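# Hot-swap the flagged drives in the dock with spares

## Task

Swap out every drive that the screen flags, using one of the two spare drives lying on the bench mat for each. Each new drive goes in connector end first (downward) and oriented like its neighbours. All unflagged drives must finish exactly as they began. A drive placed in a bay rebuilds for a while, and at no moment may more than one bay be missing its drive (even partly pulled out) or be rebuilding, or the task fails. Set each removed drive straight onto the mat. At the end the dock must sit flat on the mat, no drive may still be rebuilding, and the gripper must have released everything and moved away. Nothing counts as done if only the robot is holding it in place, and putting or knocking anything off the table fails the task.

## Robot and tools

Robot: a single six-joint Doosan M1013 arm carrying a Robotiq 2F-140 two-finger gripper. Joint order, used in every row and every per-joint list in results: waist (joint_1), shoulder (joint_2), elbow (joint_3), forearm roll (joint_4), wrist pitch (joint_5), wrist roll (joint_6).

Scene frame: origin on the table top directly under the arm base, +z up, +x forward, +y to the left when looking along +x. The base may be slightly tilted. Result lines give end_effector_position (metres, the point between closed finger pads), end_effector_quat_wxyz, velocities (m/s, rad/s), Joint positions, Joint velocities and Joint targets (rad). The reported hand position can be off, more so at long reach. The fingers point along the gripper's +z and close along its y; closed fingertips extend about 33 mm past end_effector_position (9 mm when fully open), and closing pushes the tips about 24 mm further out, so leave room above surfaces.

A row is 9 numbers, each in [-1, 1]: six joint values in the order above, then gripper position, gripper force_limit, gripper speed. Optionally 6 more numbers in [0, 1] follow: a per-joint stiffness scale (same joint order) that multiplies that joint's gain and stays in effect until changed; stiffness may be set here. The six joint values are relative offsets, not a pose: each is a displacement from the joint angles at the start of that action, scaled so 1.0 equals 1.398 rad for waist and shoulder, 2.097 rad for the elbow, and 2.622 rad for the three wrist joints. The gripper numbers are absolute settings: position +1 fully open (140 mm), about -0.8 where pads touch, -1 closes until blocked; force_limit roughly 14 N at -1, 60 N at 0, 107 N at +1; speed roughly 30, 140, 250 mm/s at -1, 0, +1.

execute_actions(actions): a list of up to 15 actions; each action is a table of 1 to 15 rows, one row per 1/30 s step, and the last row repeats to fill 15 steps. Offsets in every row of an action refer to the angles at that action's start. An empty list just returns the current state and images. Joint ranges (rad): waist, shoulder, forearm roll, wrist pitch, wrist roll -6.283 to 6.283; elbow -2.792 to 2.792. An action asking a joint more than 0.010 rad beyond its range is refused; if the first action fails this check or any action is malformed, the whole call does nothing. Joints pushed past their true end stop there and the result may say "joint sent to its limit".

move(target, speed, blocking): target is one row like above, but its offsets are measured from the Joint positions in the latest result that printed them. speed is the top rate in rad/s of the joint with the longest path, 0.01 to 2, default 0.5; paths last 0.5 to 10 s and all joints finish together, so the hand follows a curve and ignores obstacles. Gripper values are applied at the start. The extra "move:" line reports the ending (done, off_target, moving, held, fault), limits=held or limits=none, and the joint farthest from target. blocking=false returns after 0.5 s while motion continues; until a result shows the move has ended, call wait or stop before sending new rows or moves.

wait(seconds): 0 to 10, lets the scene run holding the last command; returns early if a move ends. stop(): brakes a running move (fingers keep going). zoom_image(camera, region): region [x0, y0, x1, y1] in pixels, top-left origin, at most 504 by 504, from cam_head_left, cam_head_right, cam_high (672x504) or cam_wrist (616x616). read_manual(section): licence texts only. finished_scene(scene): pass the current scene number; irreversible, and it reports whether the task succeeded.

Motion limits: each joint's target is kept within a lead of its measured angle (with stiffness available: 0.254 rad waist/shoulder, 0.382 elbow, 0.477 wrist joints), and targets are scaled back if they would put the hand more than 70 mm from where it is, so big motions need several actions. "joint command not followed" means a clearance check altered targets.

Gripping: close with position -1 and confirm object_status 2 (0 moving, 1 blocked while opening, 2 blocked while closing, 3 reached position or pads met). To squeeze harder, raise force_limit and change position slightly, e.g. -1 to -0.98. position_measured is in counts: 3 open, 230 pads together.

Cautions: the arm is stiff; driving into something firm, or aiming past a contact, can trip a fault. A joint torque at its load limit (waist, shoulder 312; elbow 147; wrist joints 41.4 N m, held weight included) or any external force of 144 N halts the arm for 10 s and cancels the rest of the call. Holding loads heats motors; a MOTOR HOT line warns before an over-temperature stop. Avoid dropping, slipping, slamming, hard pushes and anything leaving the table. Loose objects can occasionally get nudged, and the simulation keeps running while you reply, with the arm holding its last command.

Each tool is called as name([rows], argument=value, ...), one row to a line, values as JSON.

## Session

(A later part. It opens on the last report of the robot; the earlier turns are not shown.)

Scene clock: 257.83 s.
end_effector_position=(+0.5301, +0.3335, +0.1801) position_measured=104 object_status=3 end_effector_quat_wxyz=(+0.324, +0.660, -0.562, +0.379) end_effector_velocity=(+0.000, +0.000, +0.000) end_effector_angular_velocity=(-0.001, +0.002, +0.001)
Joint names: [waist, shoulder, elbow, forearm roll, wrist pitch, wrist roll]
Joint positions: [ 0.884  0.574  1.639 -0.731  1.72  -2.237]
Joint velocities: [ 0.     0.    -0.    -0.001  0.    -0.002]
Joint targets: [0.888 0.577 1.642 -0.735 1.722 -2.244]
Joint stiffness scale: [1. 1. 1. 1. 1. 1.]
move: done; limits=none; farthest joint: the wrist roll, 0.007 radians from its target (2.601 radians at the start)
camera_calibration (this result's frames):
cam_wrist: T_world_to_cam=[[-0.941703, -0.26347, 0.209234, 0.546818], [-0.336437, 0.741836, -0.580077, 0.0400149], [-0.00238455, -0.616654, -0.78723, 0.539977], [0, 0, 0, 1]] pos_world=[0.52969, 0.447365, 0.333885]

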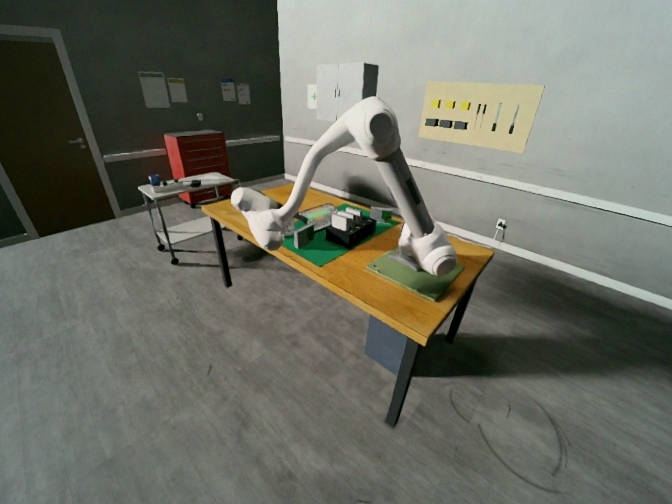

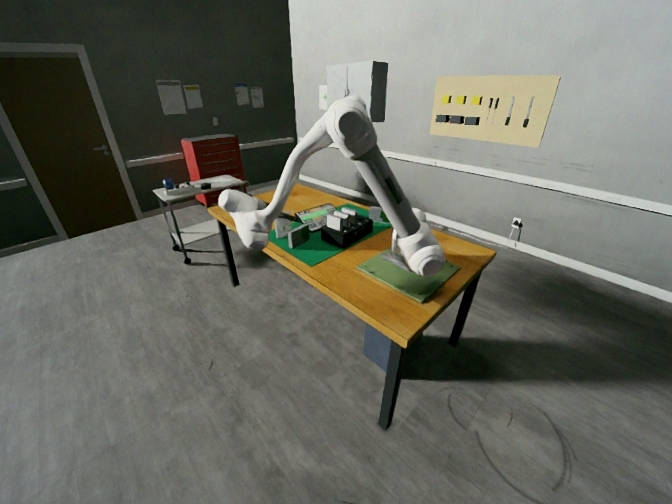

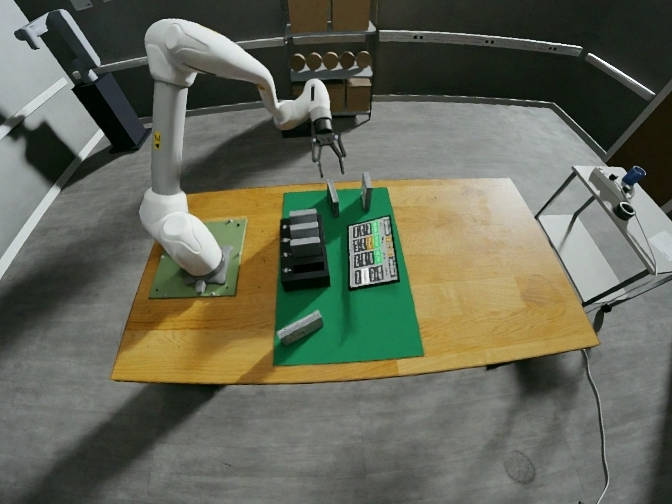

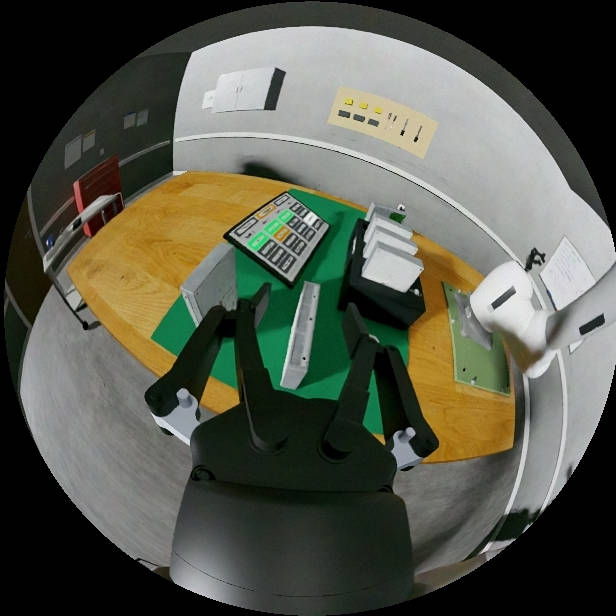

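move(target=[0.0032, 0.0931, 0.0267, 0.0048, -0.0518, 0.0487, 0.2, 0.8, 0], speed=0.15)

Scene clock: 288.20 s.
end_effector_position=(+0.5272, +0.3312, +0.0594) position_measured=104 object_status=3 end_effector_quat_wxyz=(+0.323, +0.660, -0.562, +0.380) end_effector_velocity=(-0.000, +0.000, -0.001) end_effector_angular_velocity=(+0.001, -0.001, -0.001)
Joint names: [waist, shoulder, elbow, forearm roll, wrist pitch, wrist roll]
Joint positions: [ 0.885  0.7    1.692 -0.722  1.586 -2.117]
Joint velocities: [ 0.     0.001  0.     0.    -0.001  0.002]
Joint targets: [0.889 0.704 1.695 -0.719 1.584 -2.110]
Joint stiffness scale: [1. 1. 1. 1. 1. 1.]
move: done; limits=none; farthest joint: the wrist roll, 0.007 radians from its target (0.128 radians at the start)
camera_calibration (this result's frames):
cam_wrist: T_world_to_cam=[[-0.94192, -0.263485, 0.208238, 0.56891], [-0.335836, 0.741348, -0.581049, -0.029369], [-0.00127892, -0.617235, -0.786778, 0.44302], [0, 0, 0, 1]] pos_world=[0.526571, 0.445119, 0.213025]

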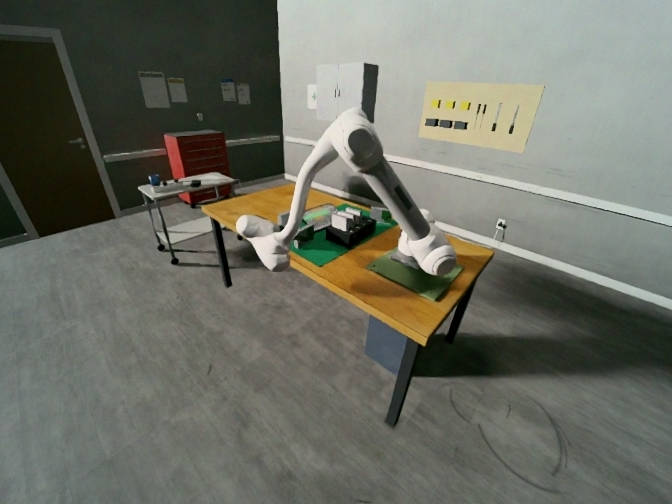

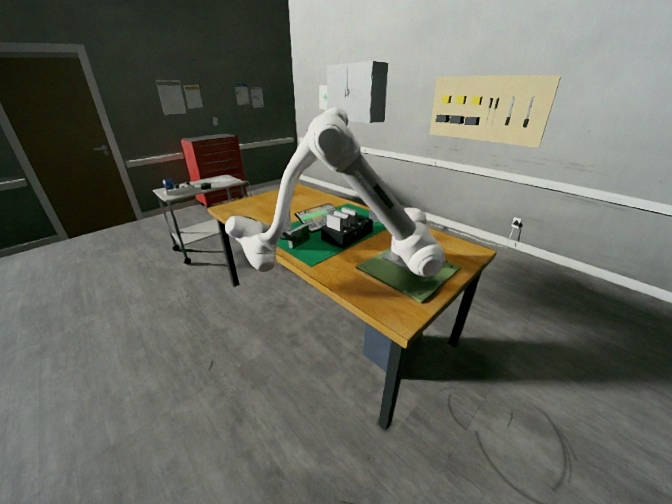

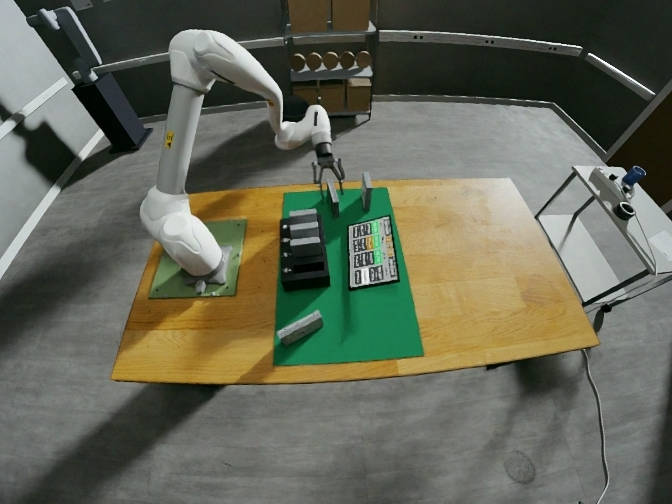

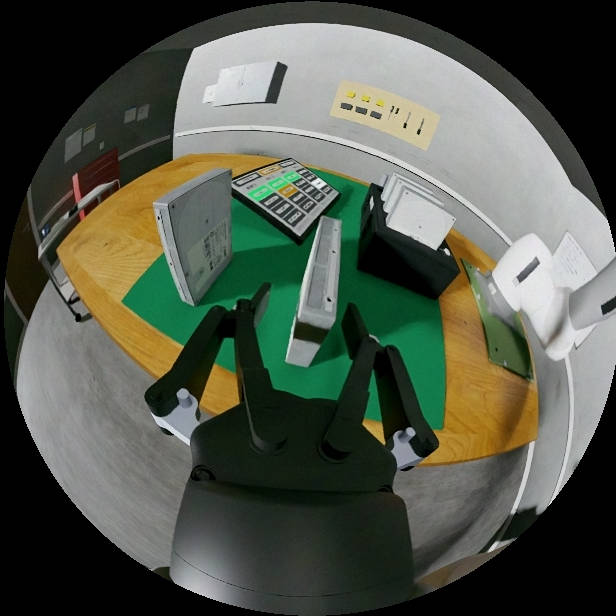

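move(target=[0.003, 0.003, 0.0014, 0.001, -0.0008, 0.0027, -1, 0.8, -0.4], speed=0.05)

Scene clock: 293.27 s.
end_effector_position=(+0.5269, +0.3314, +0.0590) position_measured=196 object_status=2 end_effector_quat_wxyz=(+0.323, +0.660, -0.562, +0.379) end_effector_velocity=(-0.000, -0.000, +0.000) end_effector_angular_velocity=(-0.000, -0.000, -0.000)
Joint names: [waist, shoulder, elbow, forearm roll, wrist pitch, wrist roll]
Joint positions: [ 0.885  0.7    1.692 -0.722  1.586 -2.116]
Joint velocities: [-0.    -0.001  0.001 -0.     0.     0.   ]
Joint targets: [0.889 0.704 1.695 -0.720 1.584 -2.110]
Joint stiffness scale: [1. 1. 1. 1. 1. 1.]
move: done; limits=none; farthest joint: the wrist roll, 0.007 radians from its target (0.007 radians at the start)
camera_calibration (this result's frames):
cam_wrist: T_world_to_cam=[[-0.941833, -0.263654, 0.208415, 0.568716], [-0.336078, 0.741505, -0.580709, -0.0298475], [-0.00143424, -0.616974, -0.786982, 0.442902], [0, 0, 0, 1]] pos_world=[0.526239, 0.445336, 0.212695]

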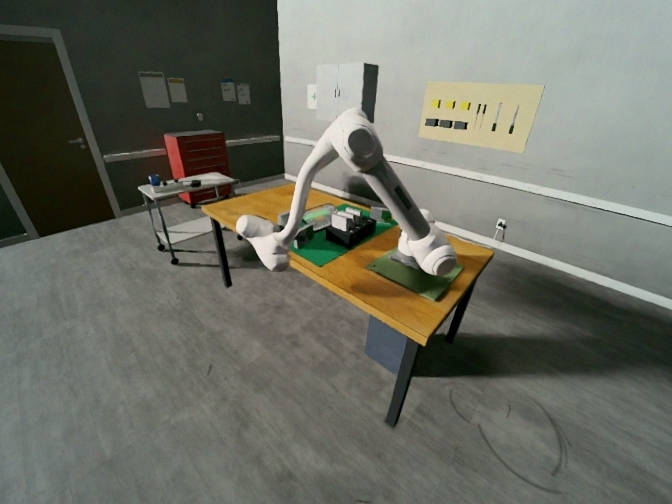

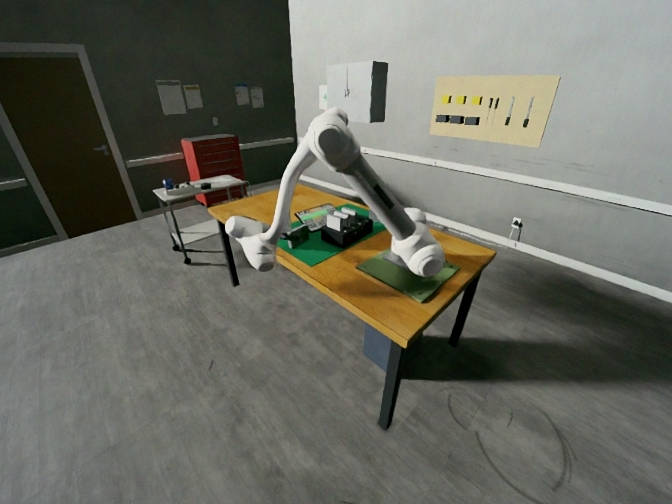

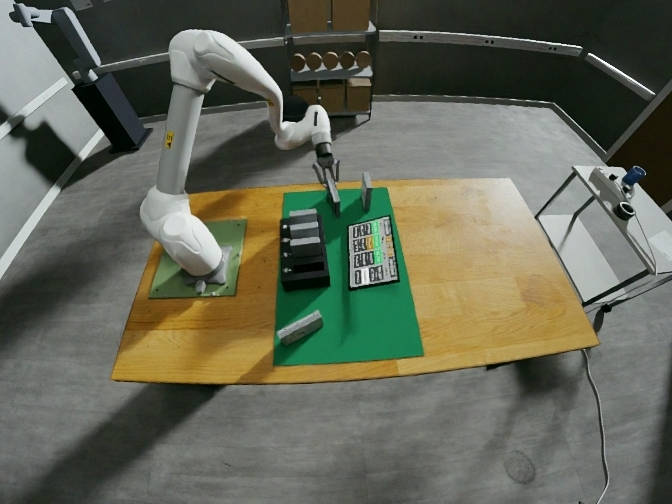

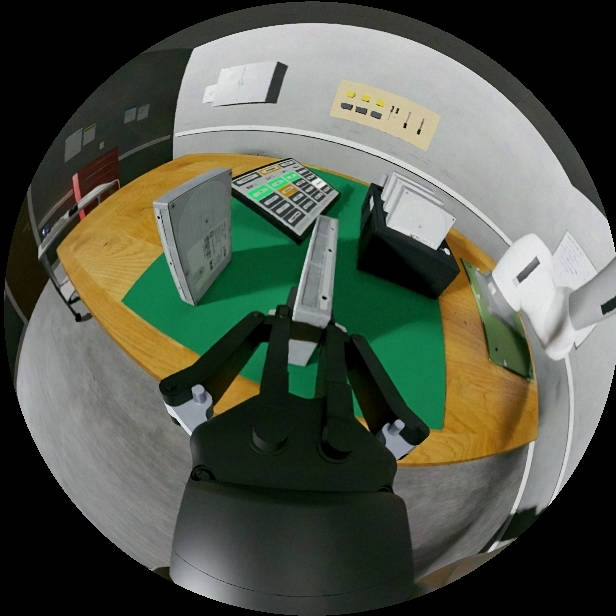

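move(target=[0.002, -0.1695, -0.063, -0.0151, 0.1034, -0.0974, -1, 0.8, 0], speed=0.3)

Scene clock: 349.50 s.
end_effector_position=(+0.5271, +0.3308, +0.2998) position_measured=196 object_status=2 end_effector_quat_wxyz=(+0.324, +0.661, -0.561, +0.379) end_effector_velocity=(-0.000, +0.000, +0.000) end_effector_angular_velocity=(-0.002, +0.002, -0.000)
Joint names: [waist, shoulder, elbow, forearm roll, wrist pitch, wrist roll]
Joint positions: [ 0.885  0.467  1.563 -0.758  1.854 -2.365]
Joint velocities: [ 0.     0.001 -0.001 -0.     0.002 -0.002]
Joint targets: [0.888 0.463 1.560 -0.761 1.857 -2.372]
Joint stiffness scale: [1. 1. 1. 1. 1. 1.]
move: done; limits=none; farthest joint: the wrist roll, 0.007 radians from its target (0.255 radians at the start)
camera_calibration (this result's frames):
cam_wrist: T_world_to_cam=[[-0.941198, -0.264306, 0.210447, 0.517829], [-0.337842, 0.741554, -0.57962, 0.111155], [-0.00286129, -0.616636, -0.787243, 0.632711], [0, 0, 0, 1]] pos_world=[0.526743, 0.444589, 0.45355]

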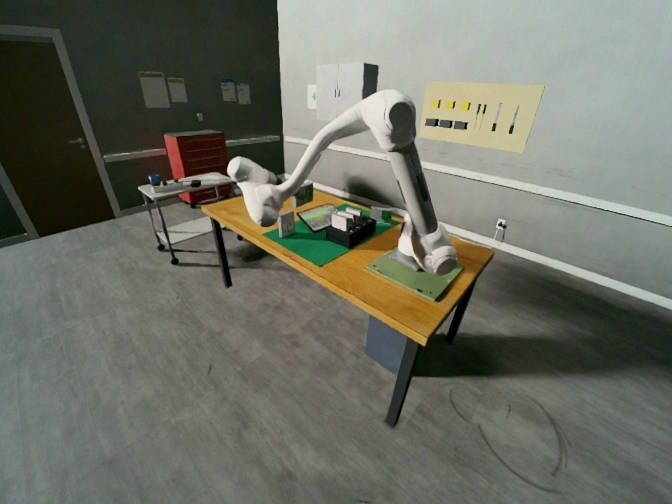

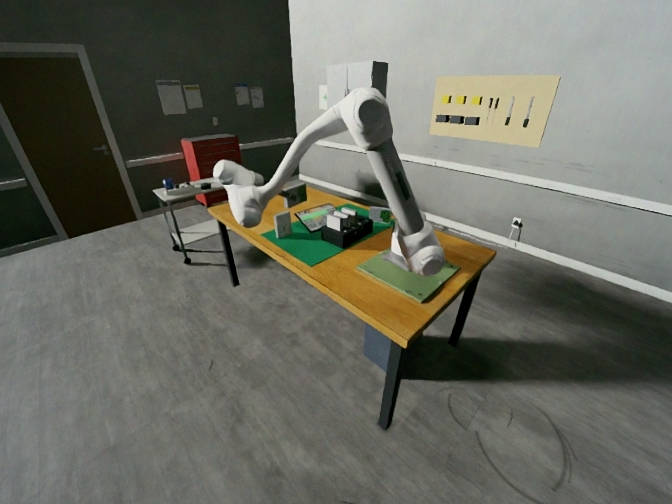

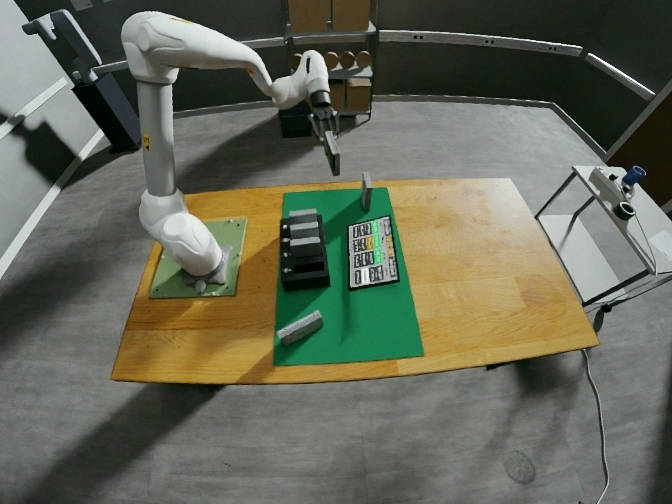

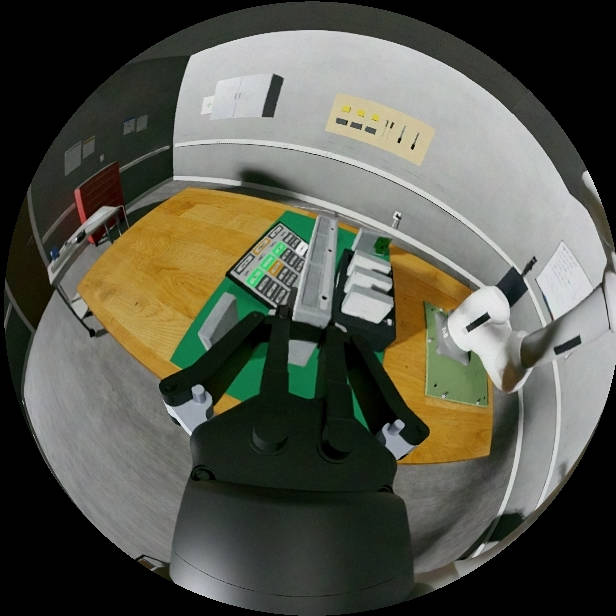

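move(target=[-0.7328, -0.2843, 0.0479, 0.2354, 0.0227, -0.995, -1, 0.8, 0], speed=0.8)

Scene clock: 360.80 s.
end_effector_position=(+0.4309, -0.0798, +0.3994) position_measured=196 object_status=2 end_effector_quat_wxyz=(+0.018, +0.965, +0.041, -0.259) end_effector_velocity=(-0.000, -0.000, +0.000) end_effector_angular_velocity=(+0.002, -0.000, +0.002)
Joint names: [waist, shoulder, elbow, forearm roll, wrist pitch, wrist roll]
Joint positions: [-0.135  0.073  1.66  -0.144  1.912 -4.966]
Joint velocities: [-0.    -0.001  0.     0.     0.    -0.003]
Joint targets: [-0.139 0.070 1.663 -0.141 1.914 -4.973]
Joint stiffness scale: [1. 1. 1. 1. 1. 1.]
move: done; limits=none; farthest joint: the wrist roll, 0.007 radians from its target (2.609 radians at the start)
camera_calibration (this result's frames):
cam_wrist: T_world_to_cam=[[0.292719, -0.951403, -0.0956481, -0.166486], [-0.562823, -0.252297, 0.787132, -0.0873729], [-0.773011, -0.176575, -0.609323, 0.753581], [0, 0, 0, 1]] pos_world=[0.582085, -0.0473754, 0.512025]

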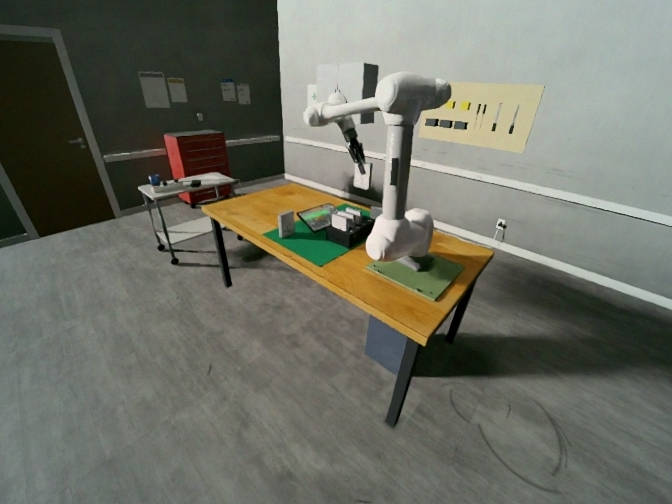

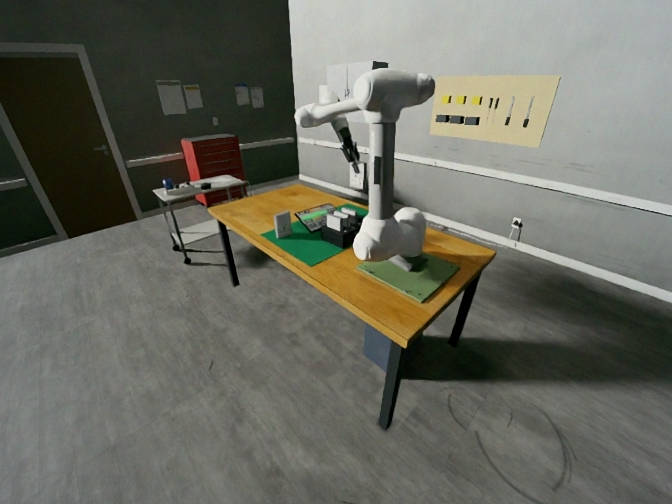

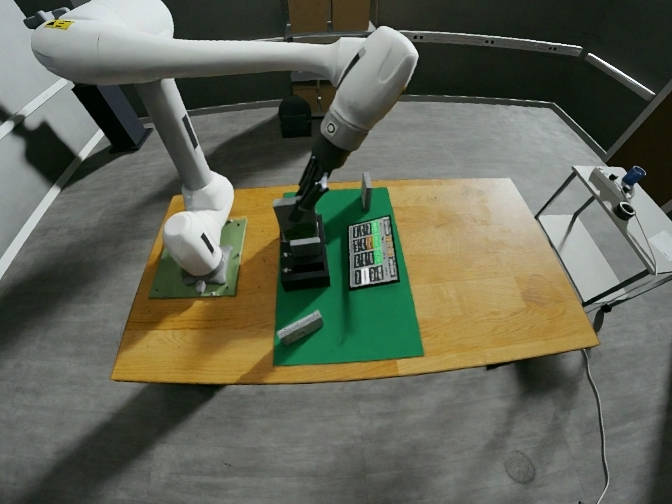

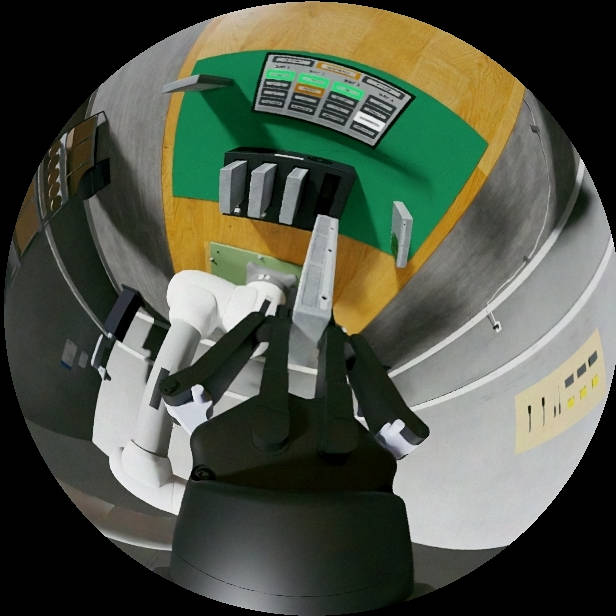

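move(target=[-0.003, 0.0745, 0.1151, 0.0044, -0.1285, 0.0085, -1, 0.8, 0], speed=0.25)

zoom_image(camera="cam_wrist", region=[200, 100, 440, 340])

Scene clock: 375.60 s.
end_effector_position=(+0.4306, -0.0796, +0.2138) position_measured=196 object_status=2 end_effector_quat_wxyz=(+0.014, +0.964, +0.056, -0.260) end_effector_velocity=(+0.001, -0.000, -0.000) end_effector_angular_velocity=(-0.000, -0.002, -0.000)
Joint names: [waist, shoulder, elbow, forearm roll, wrist pitch, wrist roll]
Joint positions: [-0.136  0.174  1.898 -0.136  1.577 -4.951]
Joint velocities: [ 0.    -0.    -0.     0.    -0.002  0.   ]
Joint targets: [-0.139 0.177 1.901 -0.133 1.575 -4.944]
Joint stiffness scale: [1. 1. 1. 1. 1. 1.]
move: done; limits=none; farthest joint: the wrist roll, 0.007 radians from its target (0.023 radians at the start)
camera_calibration (this result's frames):
cam_wrist: T_world_to_cam=[[0.318534, -0.941316, -0.111626, -0.190814], [-0.553349, -0.280265, 0.784382, 0.0529063], [-0.769637, -0.188085, -0.610151, 0.638138], [0, 0, 0, 1]] pos_world=[0.581191, -0.0447646, 0.326562]

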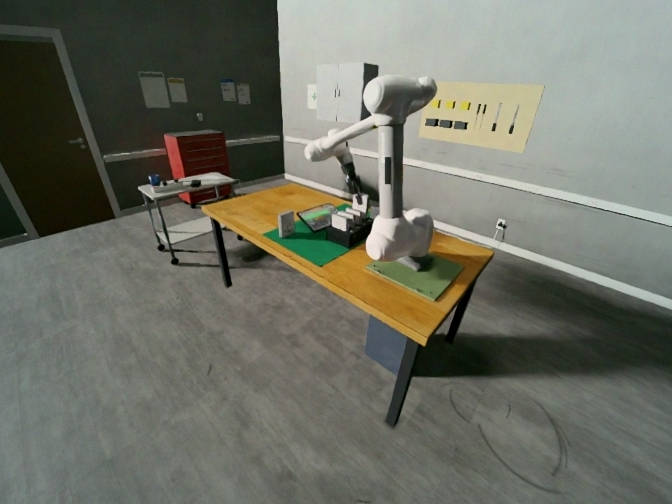

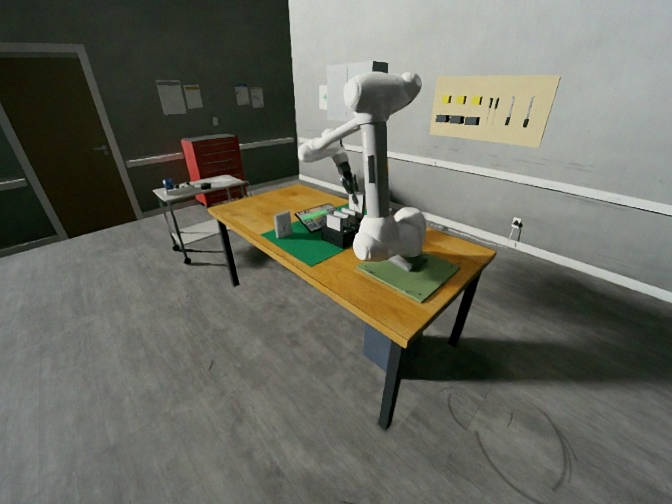

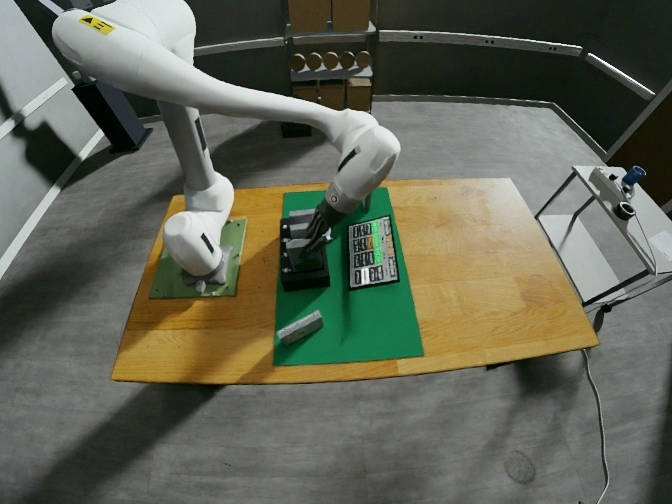

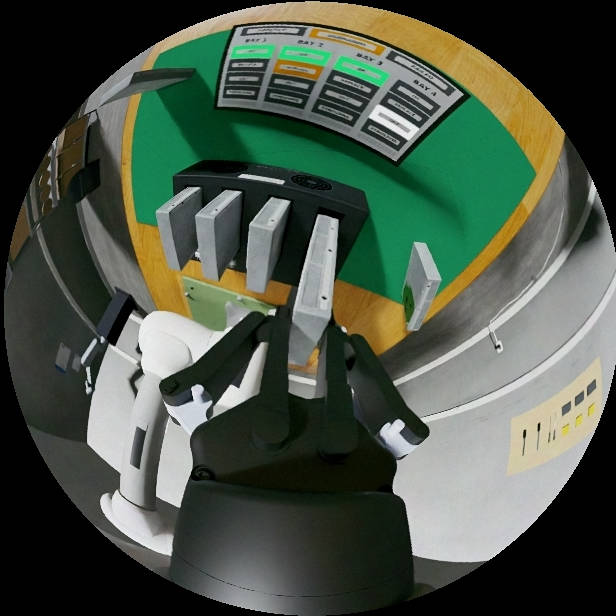

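Region (200, 100, 440, 340) of cam_wrist's 616x616 image, scaled by 2.100, with more detail than that image has.

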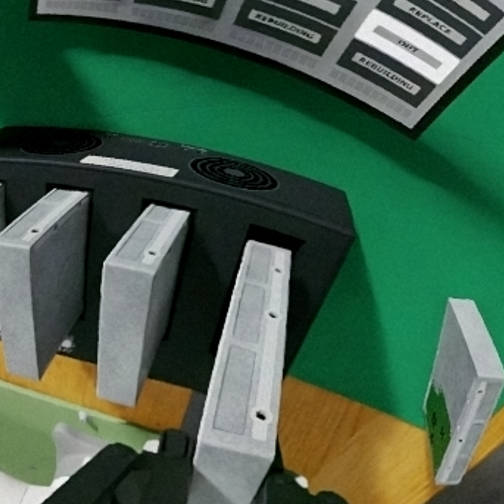

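zoom_image(camera="cam_wrist", region=[260, 185, 360, 255])

Region (260, 185, 360, 255) of cam_wrist's 616x616 image, scaled by 5.040, with more detail than that image has; it fills the top 353 rows of this view, and the rest is white.

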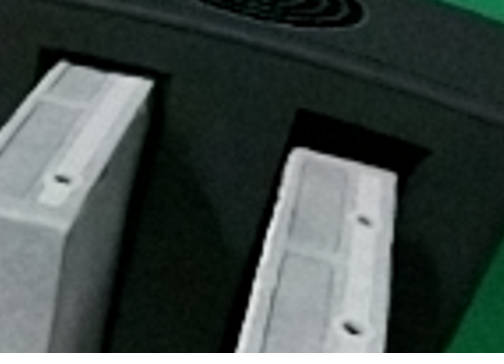

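move(target=[-0.0082, 0.0083, 0.0065, 0.001, -0.0077, 0.0038, -1, 0.8, 0], speed=0.05)

zoom_image(camera="cam_wrist", region=[260, 185, 360, 255])

Scene clock: 404.17 s.
end_effector_position=(+0.4298, -0.0823, +0.2043) position_measured=196 object_status=2 end_effector_quat_wxyz=(+0.013, +0.964, +0.052, -0.260) end_effector_velocity=(-0.000, +0.001, -0.002) end_effector_angular_velocity=(+0.003, +0.001, -0.003)
Joint names: [waist, shoulder, elbow, forearm roll, wrist pitch, wrist roll]
Joint positions: [-0.143  0.181  1.908 -0.135  1.56  -4.948]
Joint velocities: [-0.001  0.002  0.002  0.004 -0.002  0.001]
Joint targets: [-0.147 0.185 1.912 -0.133 1.557 -4.941]
Joint stiffness scale: [1. 1. 1. 1. 1. 1.]
move: done; limits=none; farthest joint: the wrist roll, 0.007 radians from its target (0.010 radians at the start)
camera_calibration (this result's frames):
cam_wrist: T_world_to_cam=[[0.310552, -0.943888, -0.112394, -0.190788], [-0.555411, -0.27614, 0.784389, 0.0603296], [-0.771412, -0.181169, -0.610001, 0.632435], [0, 0, 0, 1]] pos_world=[0.580625, -0.0488458, 0.317021]

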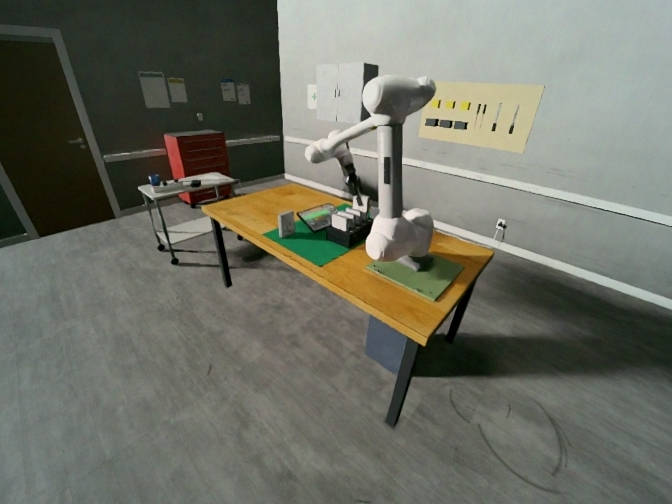

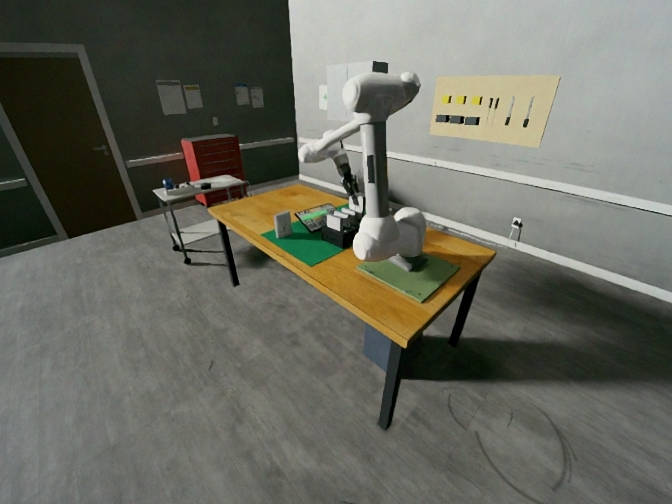

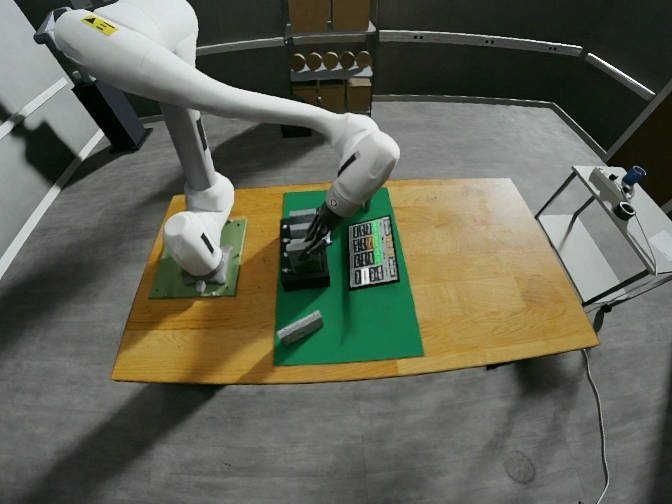

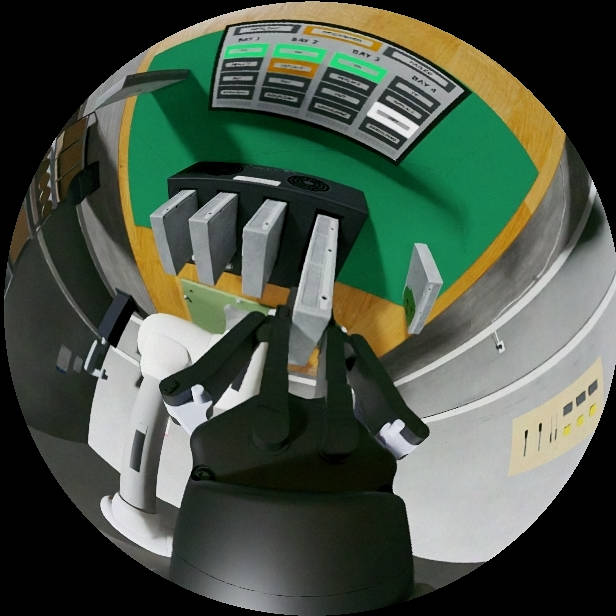

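Region (260, 185, 360, 255) of cam_wrist's 616x616 image, scaled by 5.040, with more detail than that image has; it fills the top 353 rows of this view, and the rest is white.

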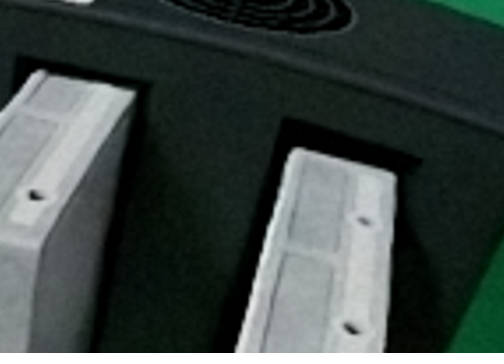

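move(target=[-0.0108, 0.007, -0.0043, 0.0088, 0.0026, 0.0165, -1, 0.8, 0], speed=0.05)

zoom_image(camera="cam_wrist", region=[260, 185, 360, 255])

zoom_image(camera="cam_high", region=[265, 225, 345, 295])

Scene clock: 443.00 s.
end_effector_position=(+0.4317, -0.0811, +0.2035) position_measured=196 object_status=2 end_effector_quat_wxyz=(+0.006, +0.965, +0.027, -0.260) end_effector_velocity=(+0.000, +0.000, -0.000) end_effector_angular_velocity=(-0.000, -0.000, -0.003)
Joint names: [waist, shoulder, elbow, forearm roll, wrist pitch, wrist roll]
Joint positions: [-0.154  0.187  1.903 -0.115  1.565 -4.911]
Joint velocities: [-0.001  0.001 -0.     0.001 -0.     0.002]
Joint targets: [-0.158 0.191 1.899 -0.112 1.567 -4.904]
Joint stiffness scale: [1. 1. 1. 1. 1. 1.]
move: done; limits=none; farthest joint: the wrist roll, 0.007 radians from its target (0.043 radians at the start)
camera_calibration (this result's frames):
cam_wrist: T_world_to_cam=[[0.260277, -0.959047, -0.111735, -0.169985], [-0.568721, -0.245797, 0.784946, 0.0704091], [-0.780264, -0.140757, -0.609406, 0.640683], [0, 0, 0, 1]] pos_world=[0.584188, -0.0555368, 0.316175]

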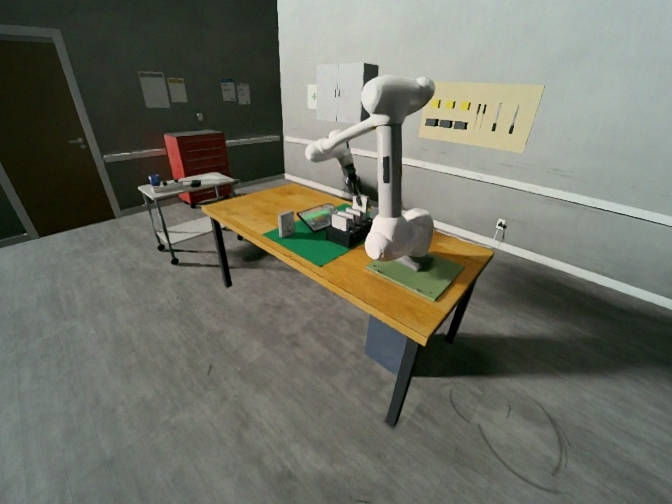

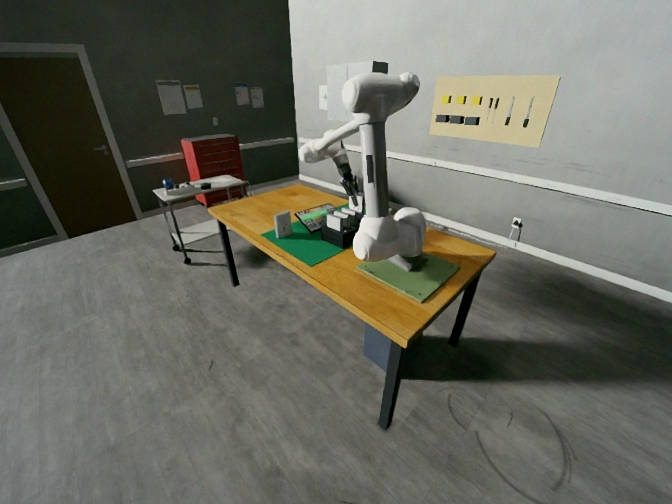

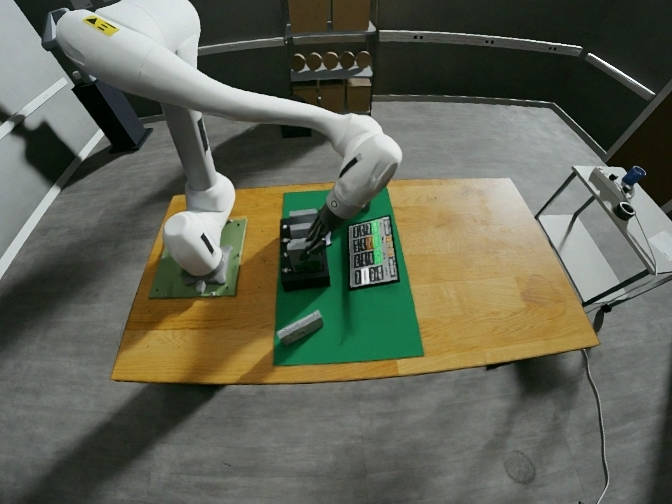

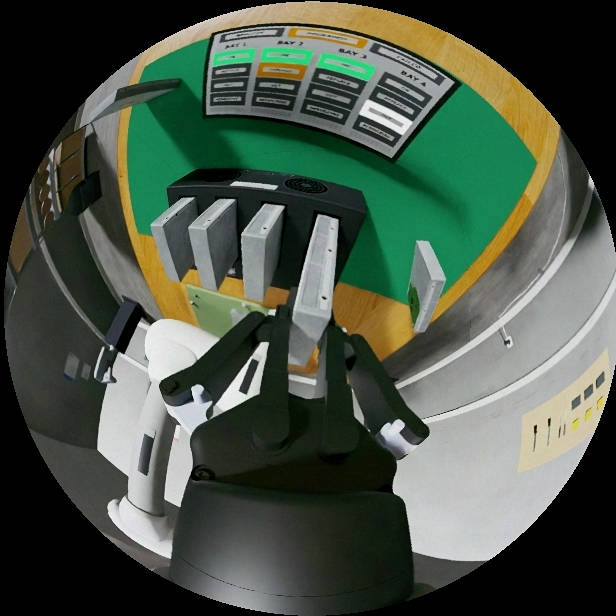

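Region (260, 185, 360, 255) of cam_wrist's 616x616 image, scaled by 5.040, with more detail than that image has; it fills the top 353 rows of this view, and the rest is white.

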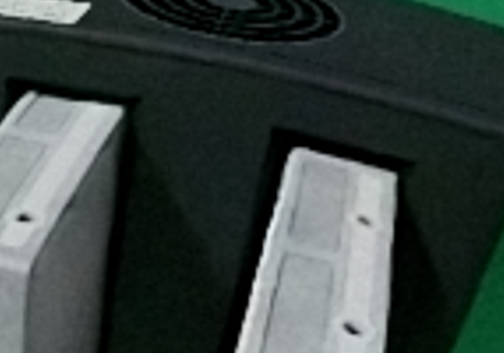

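Region (265, 225, 345, 295) of cam_high's 672x504 image, scaled by 6.300, with more detail than that image has; it fills the top 441 rows of this view, and the rest is white.

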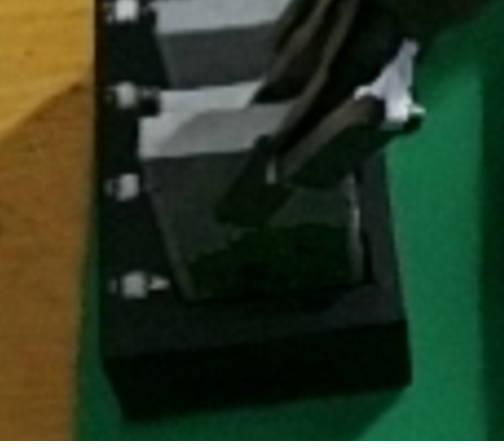

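move(target=[-0.003, 0.0322, 0.0214, 0.001, -0.0327, 0.006, -1, 0.8, 0], speed=0.05)

Scene clock: 455.57 s.
end_effector_position=(+0.4323, -0.0811, +0.1589) position_measured=196 object_status=2 end_effector_quat_wxyz=(+0.006, +0.965, +0.027, -0.260) end_effector_velocity=(+0.000, -0.000, -0.001) end_effector_angular_velocity=(-0.000, -0.001, -0.000)
Joint names: [waist, shoulder, elbow, forearm roll, wrist pitch, wrist roll]
Joint positions: [-0.155  0.229  1.944 -0.115  1.481 -4.903]
Joint velocities: [-0.     0.001  0.    -0.    -0.002  0.001]
Joint targets: [-0.159 0.232 1.947 -0.113 1.479 -4.896]
Joint stiffness scale: [1. 1. 1. 1. 1. 1.]
move: done; limits=none; farthest joint: the wrist roll, 0.007 radians from its target (0.016 radians at the start)
camera_calibration (this result's frames):
cam_wrist: T_world_to_cam=[[0.260413, -0.958962, -0.11215, -0.175096], [-0.569555, -0.246374, 0.78416, 0.106253], [-0.77961, -0.14033, -0.61034, 0.613811], [0, 0, 0, 1]] pos_world=[0.584647, -0.0555961, 0.271678]

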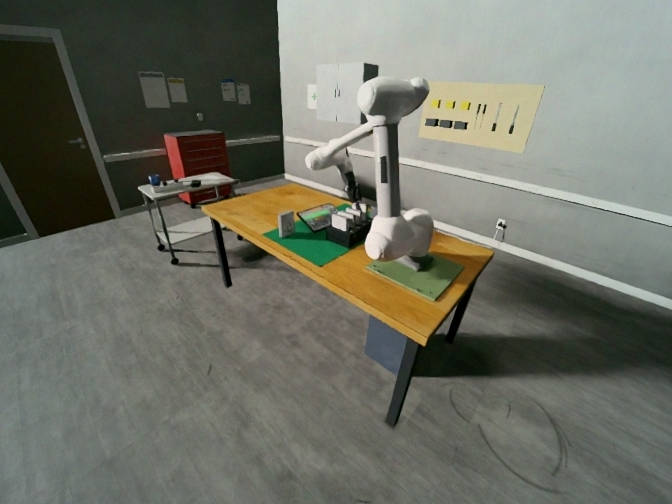

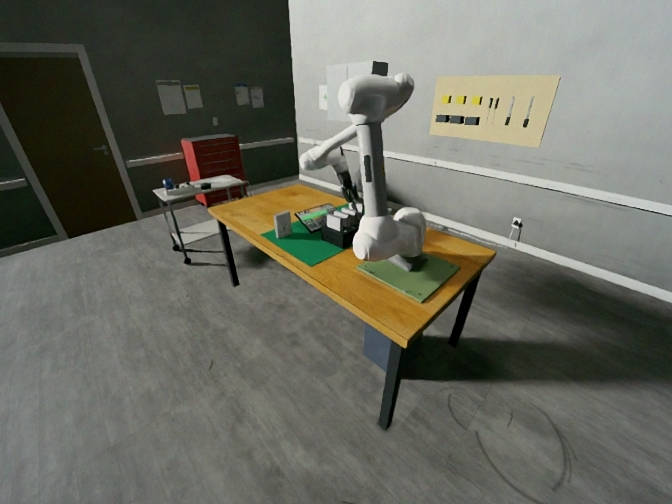

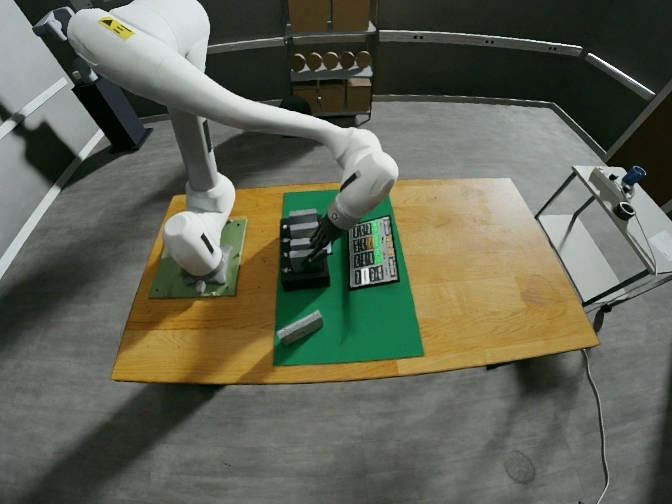

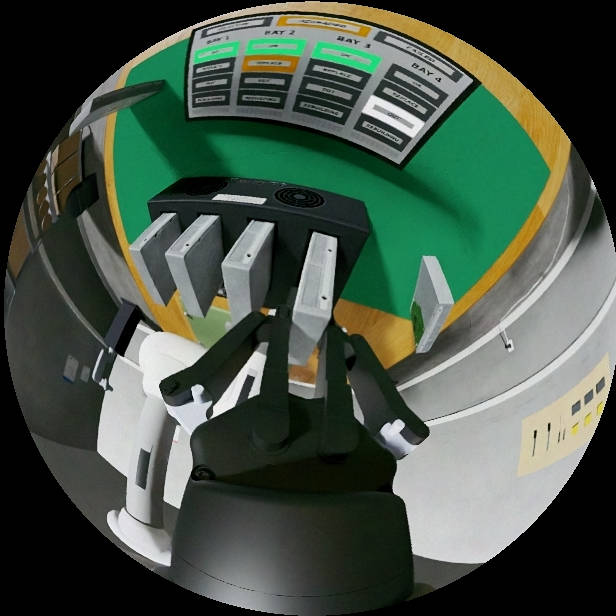

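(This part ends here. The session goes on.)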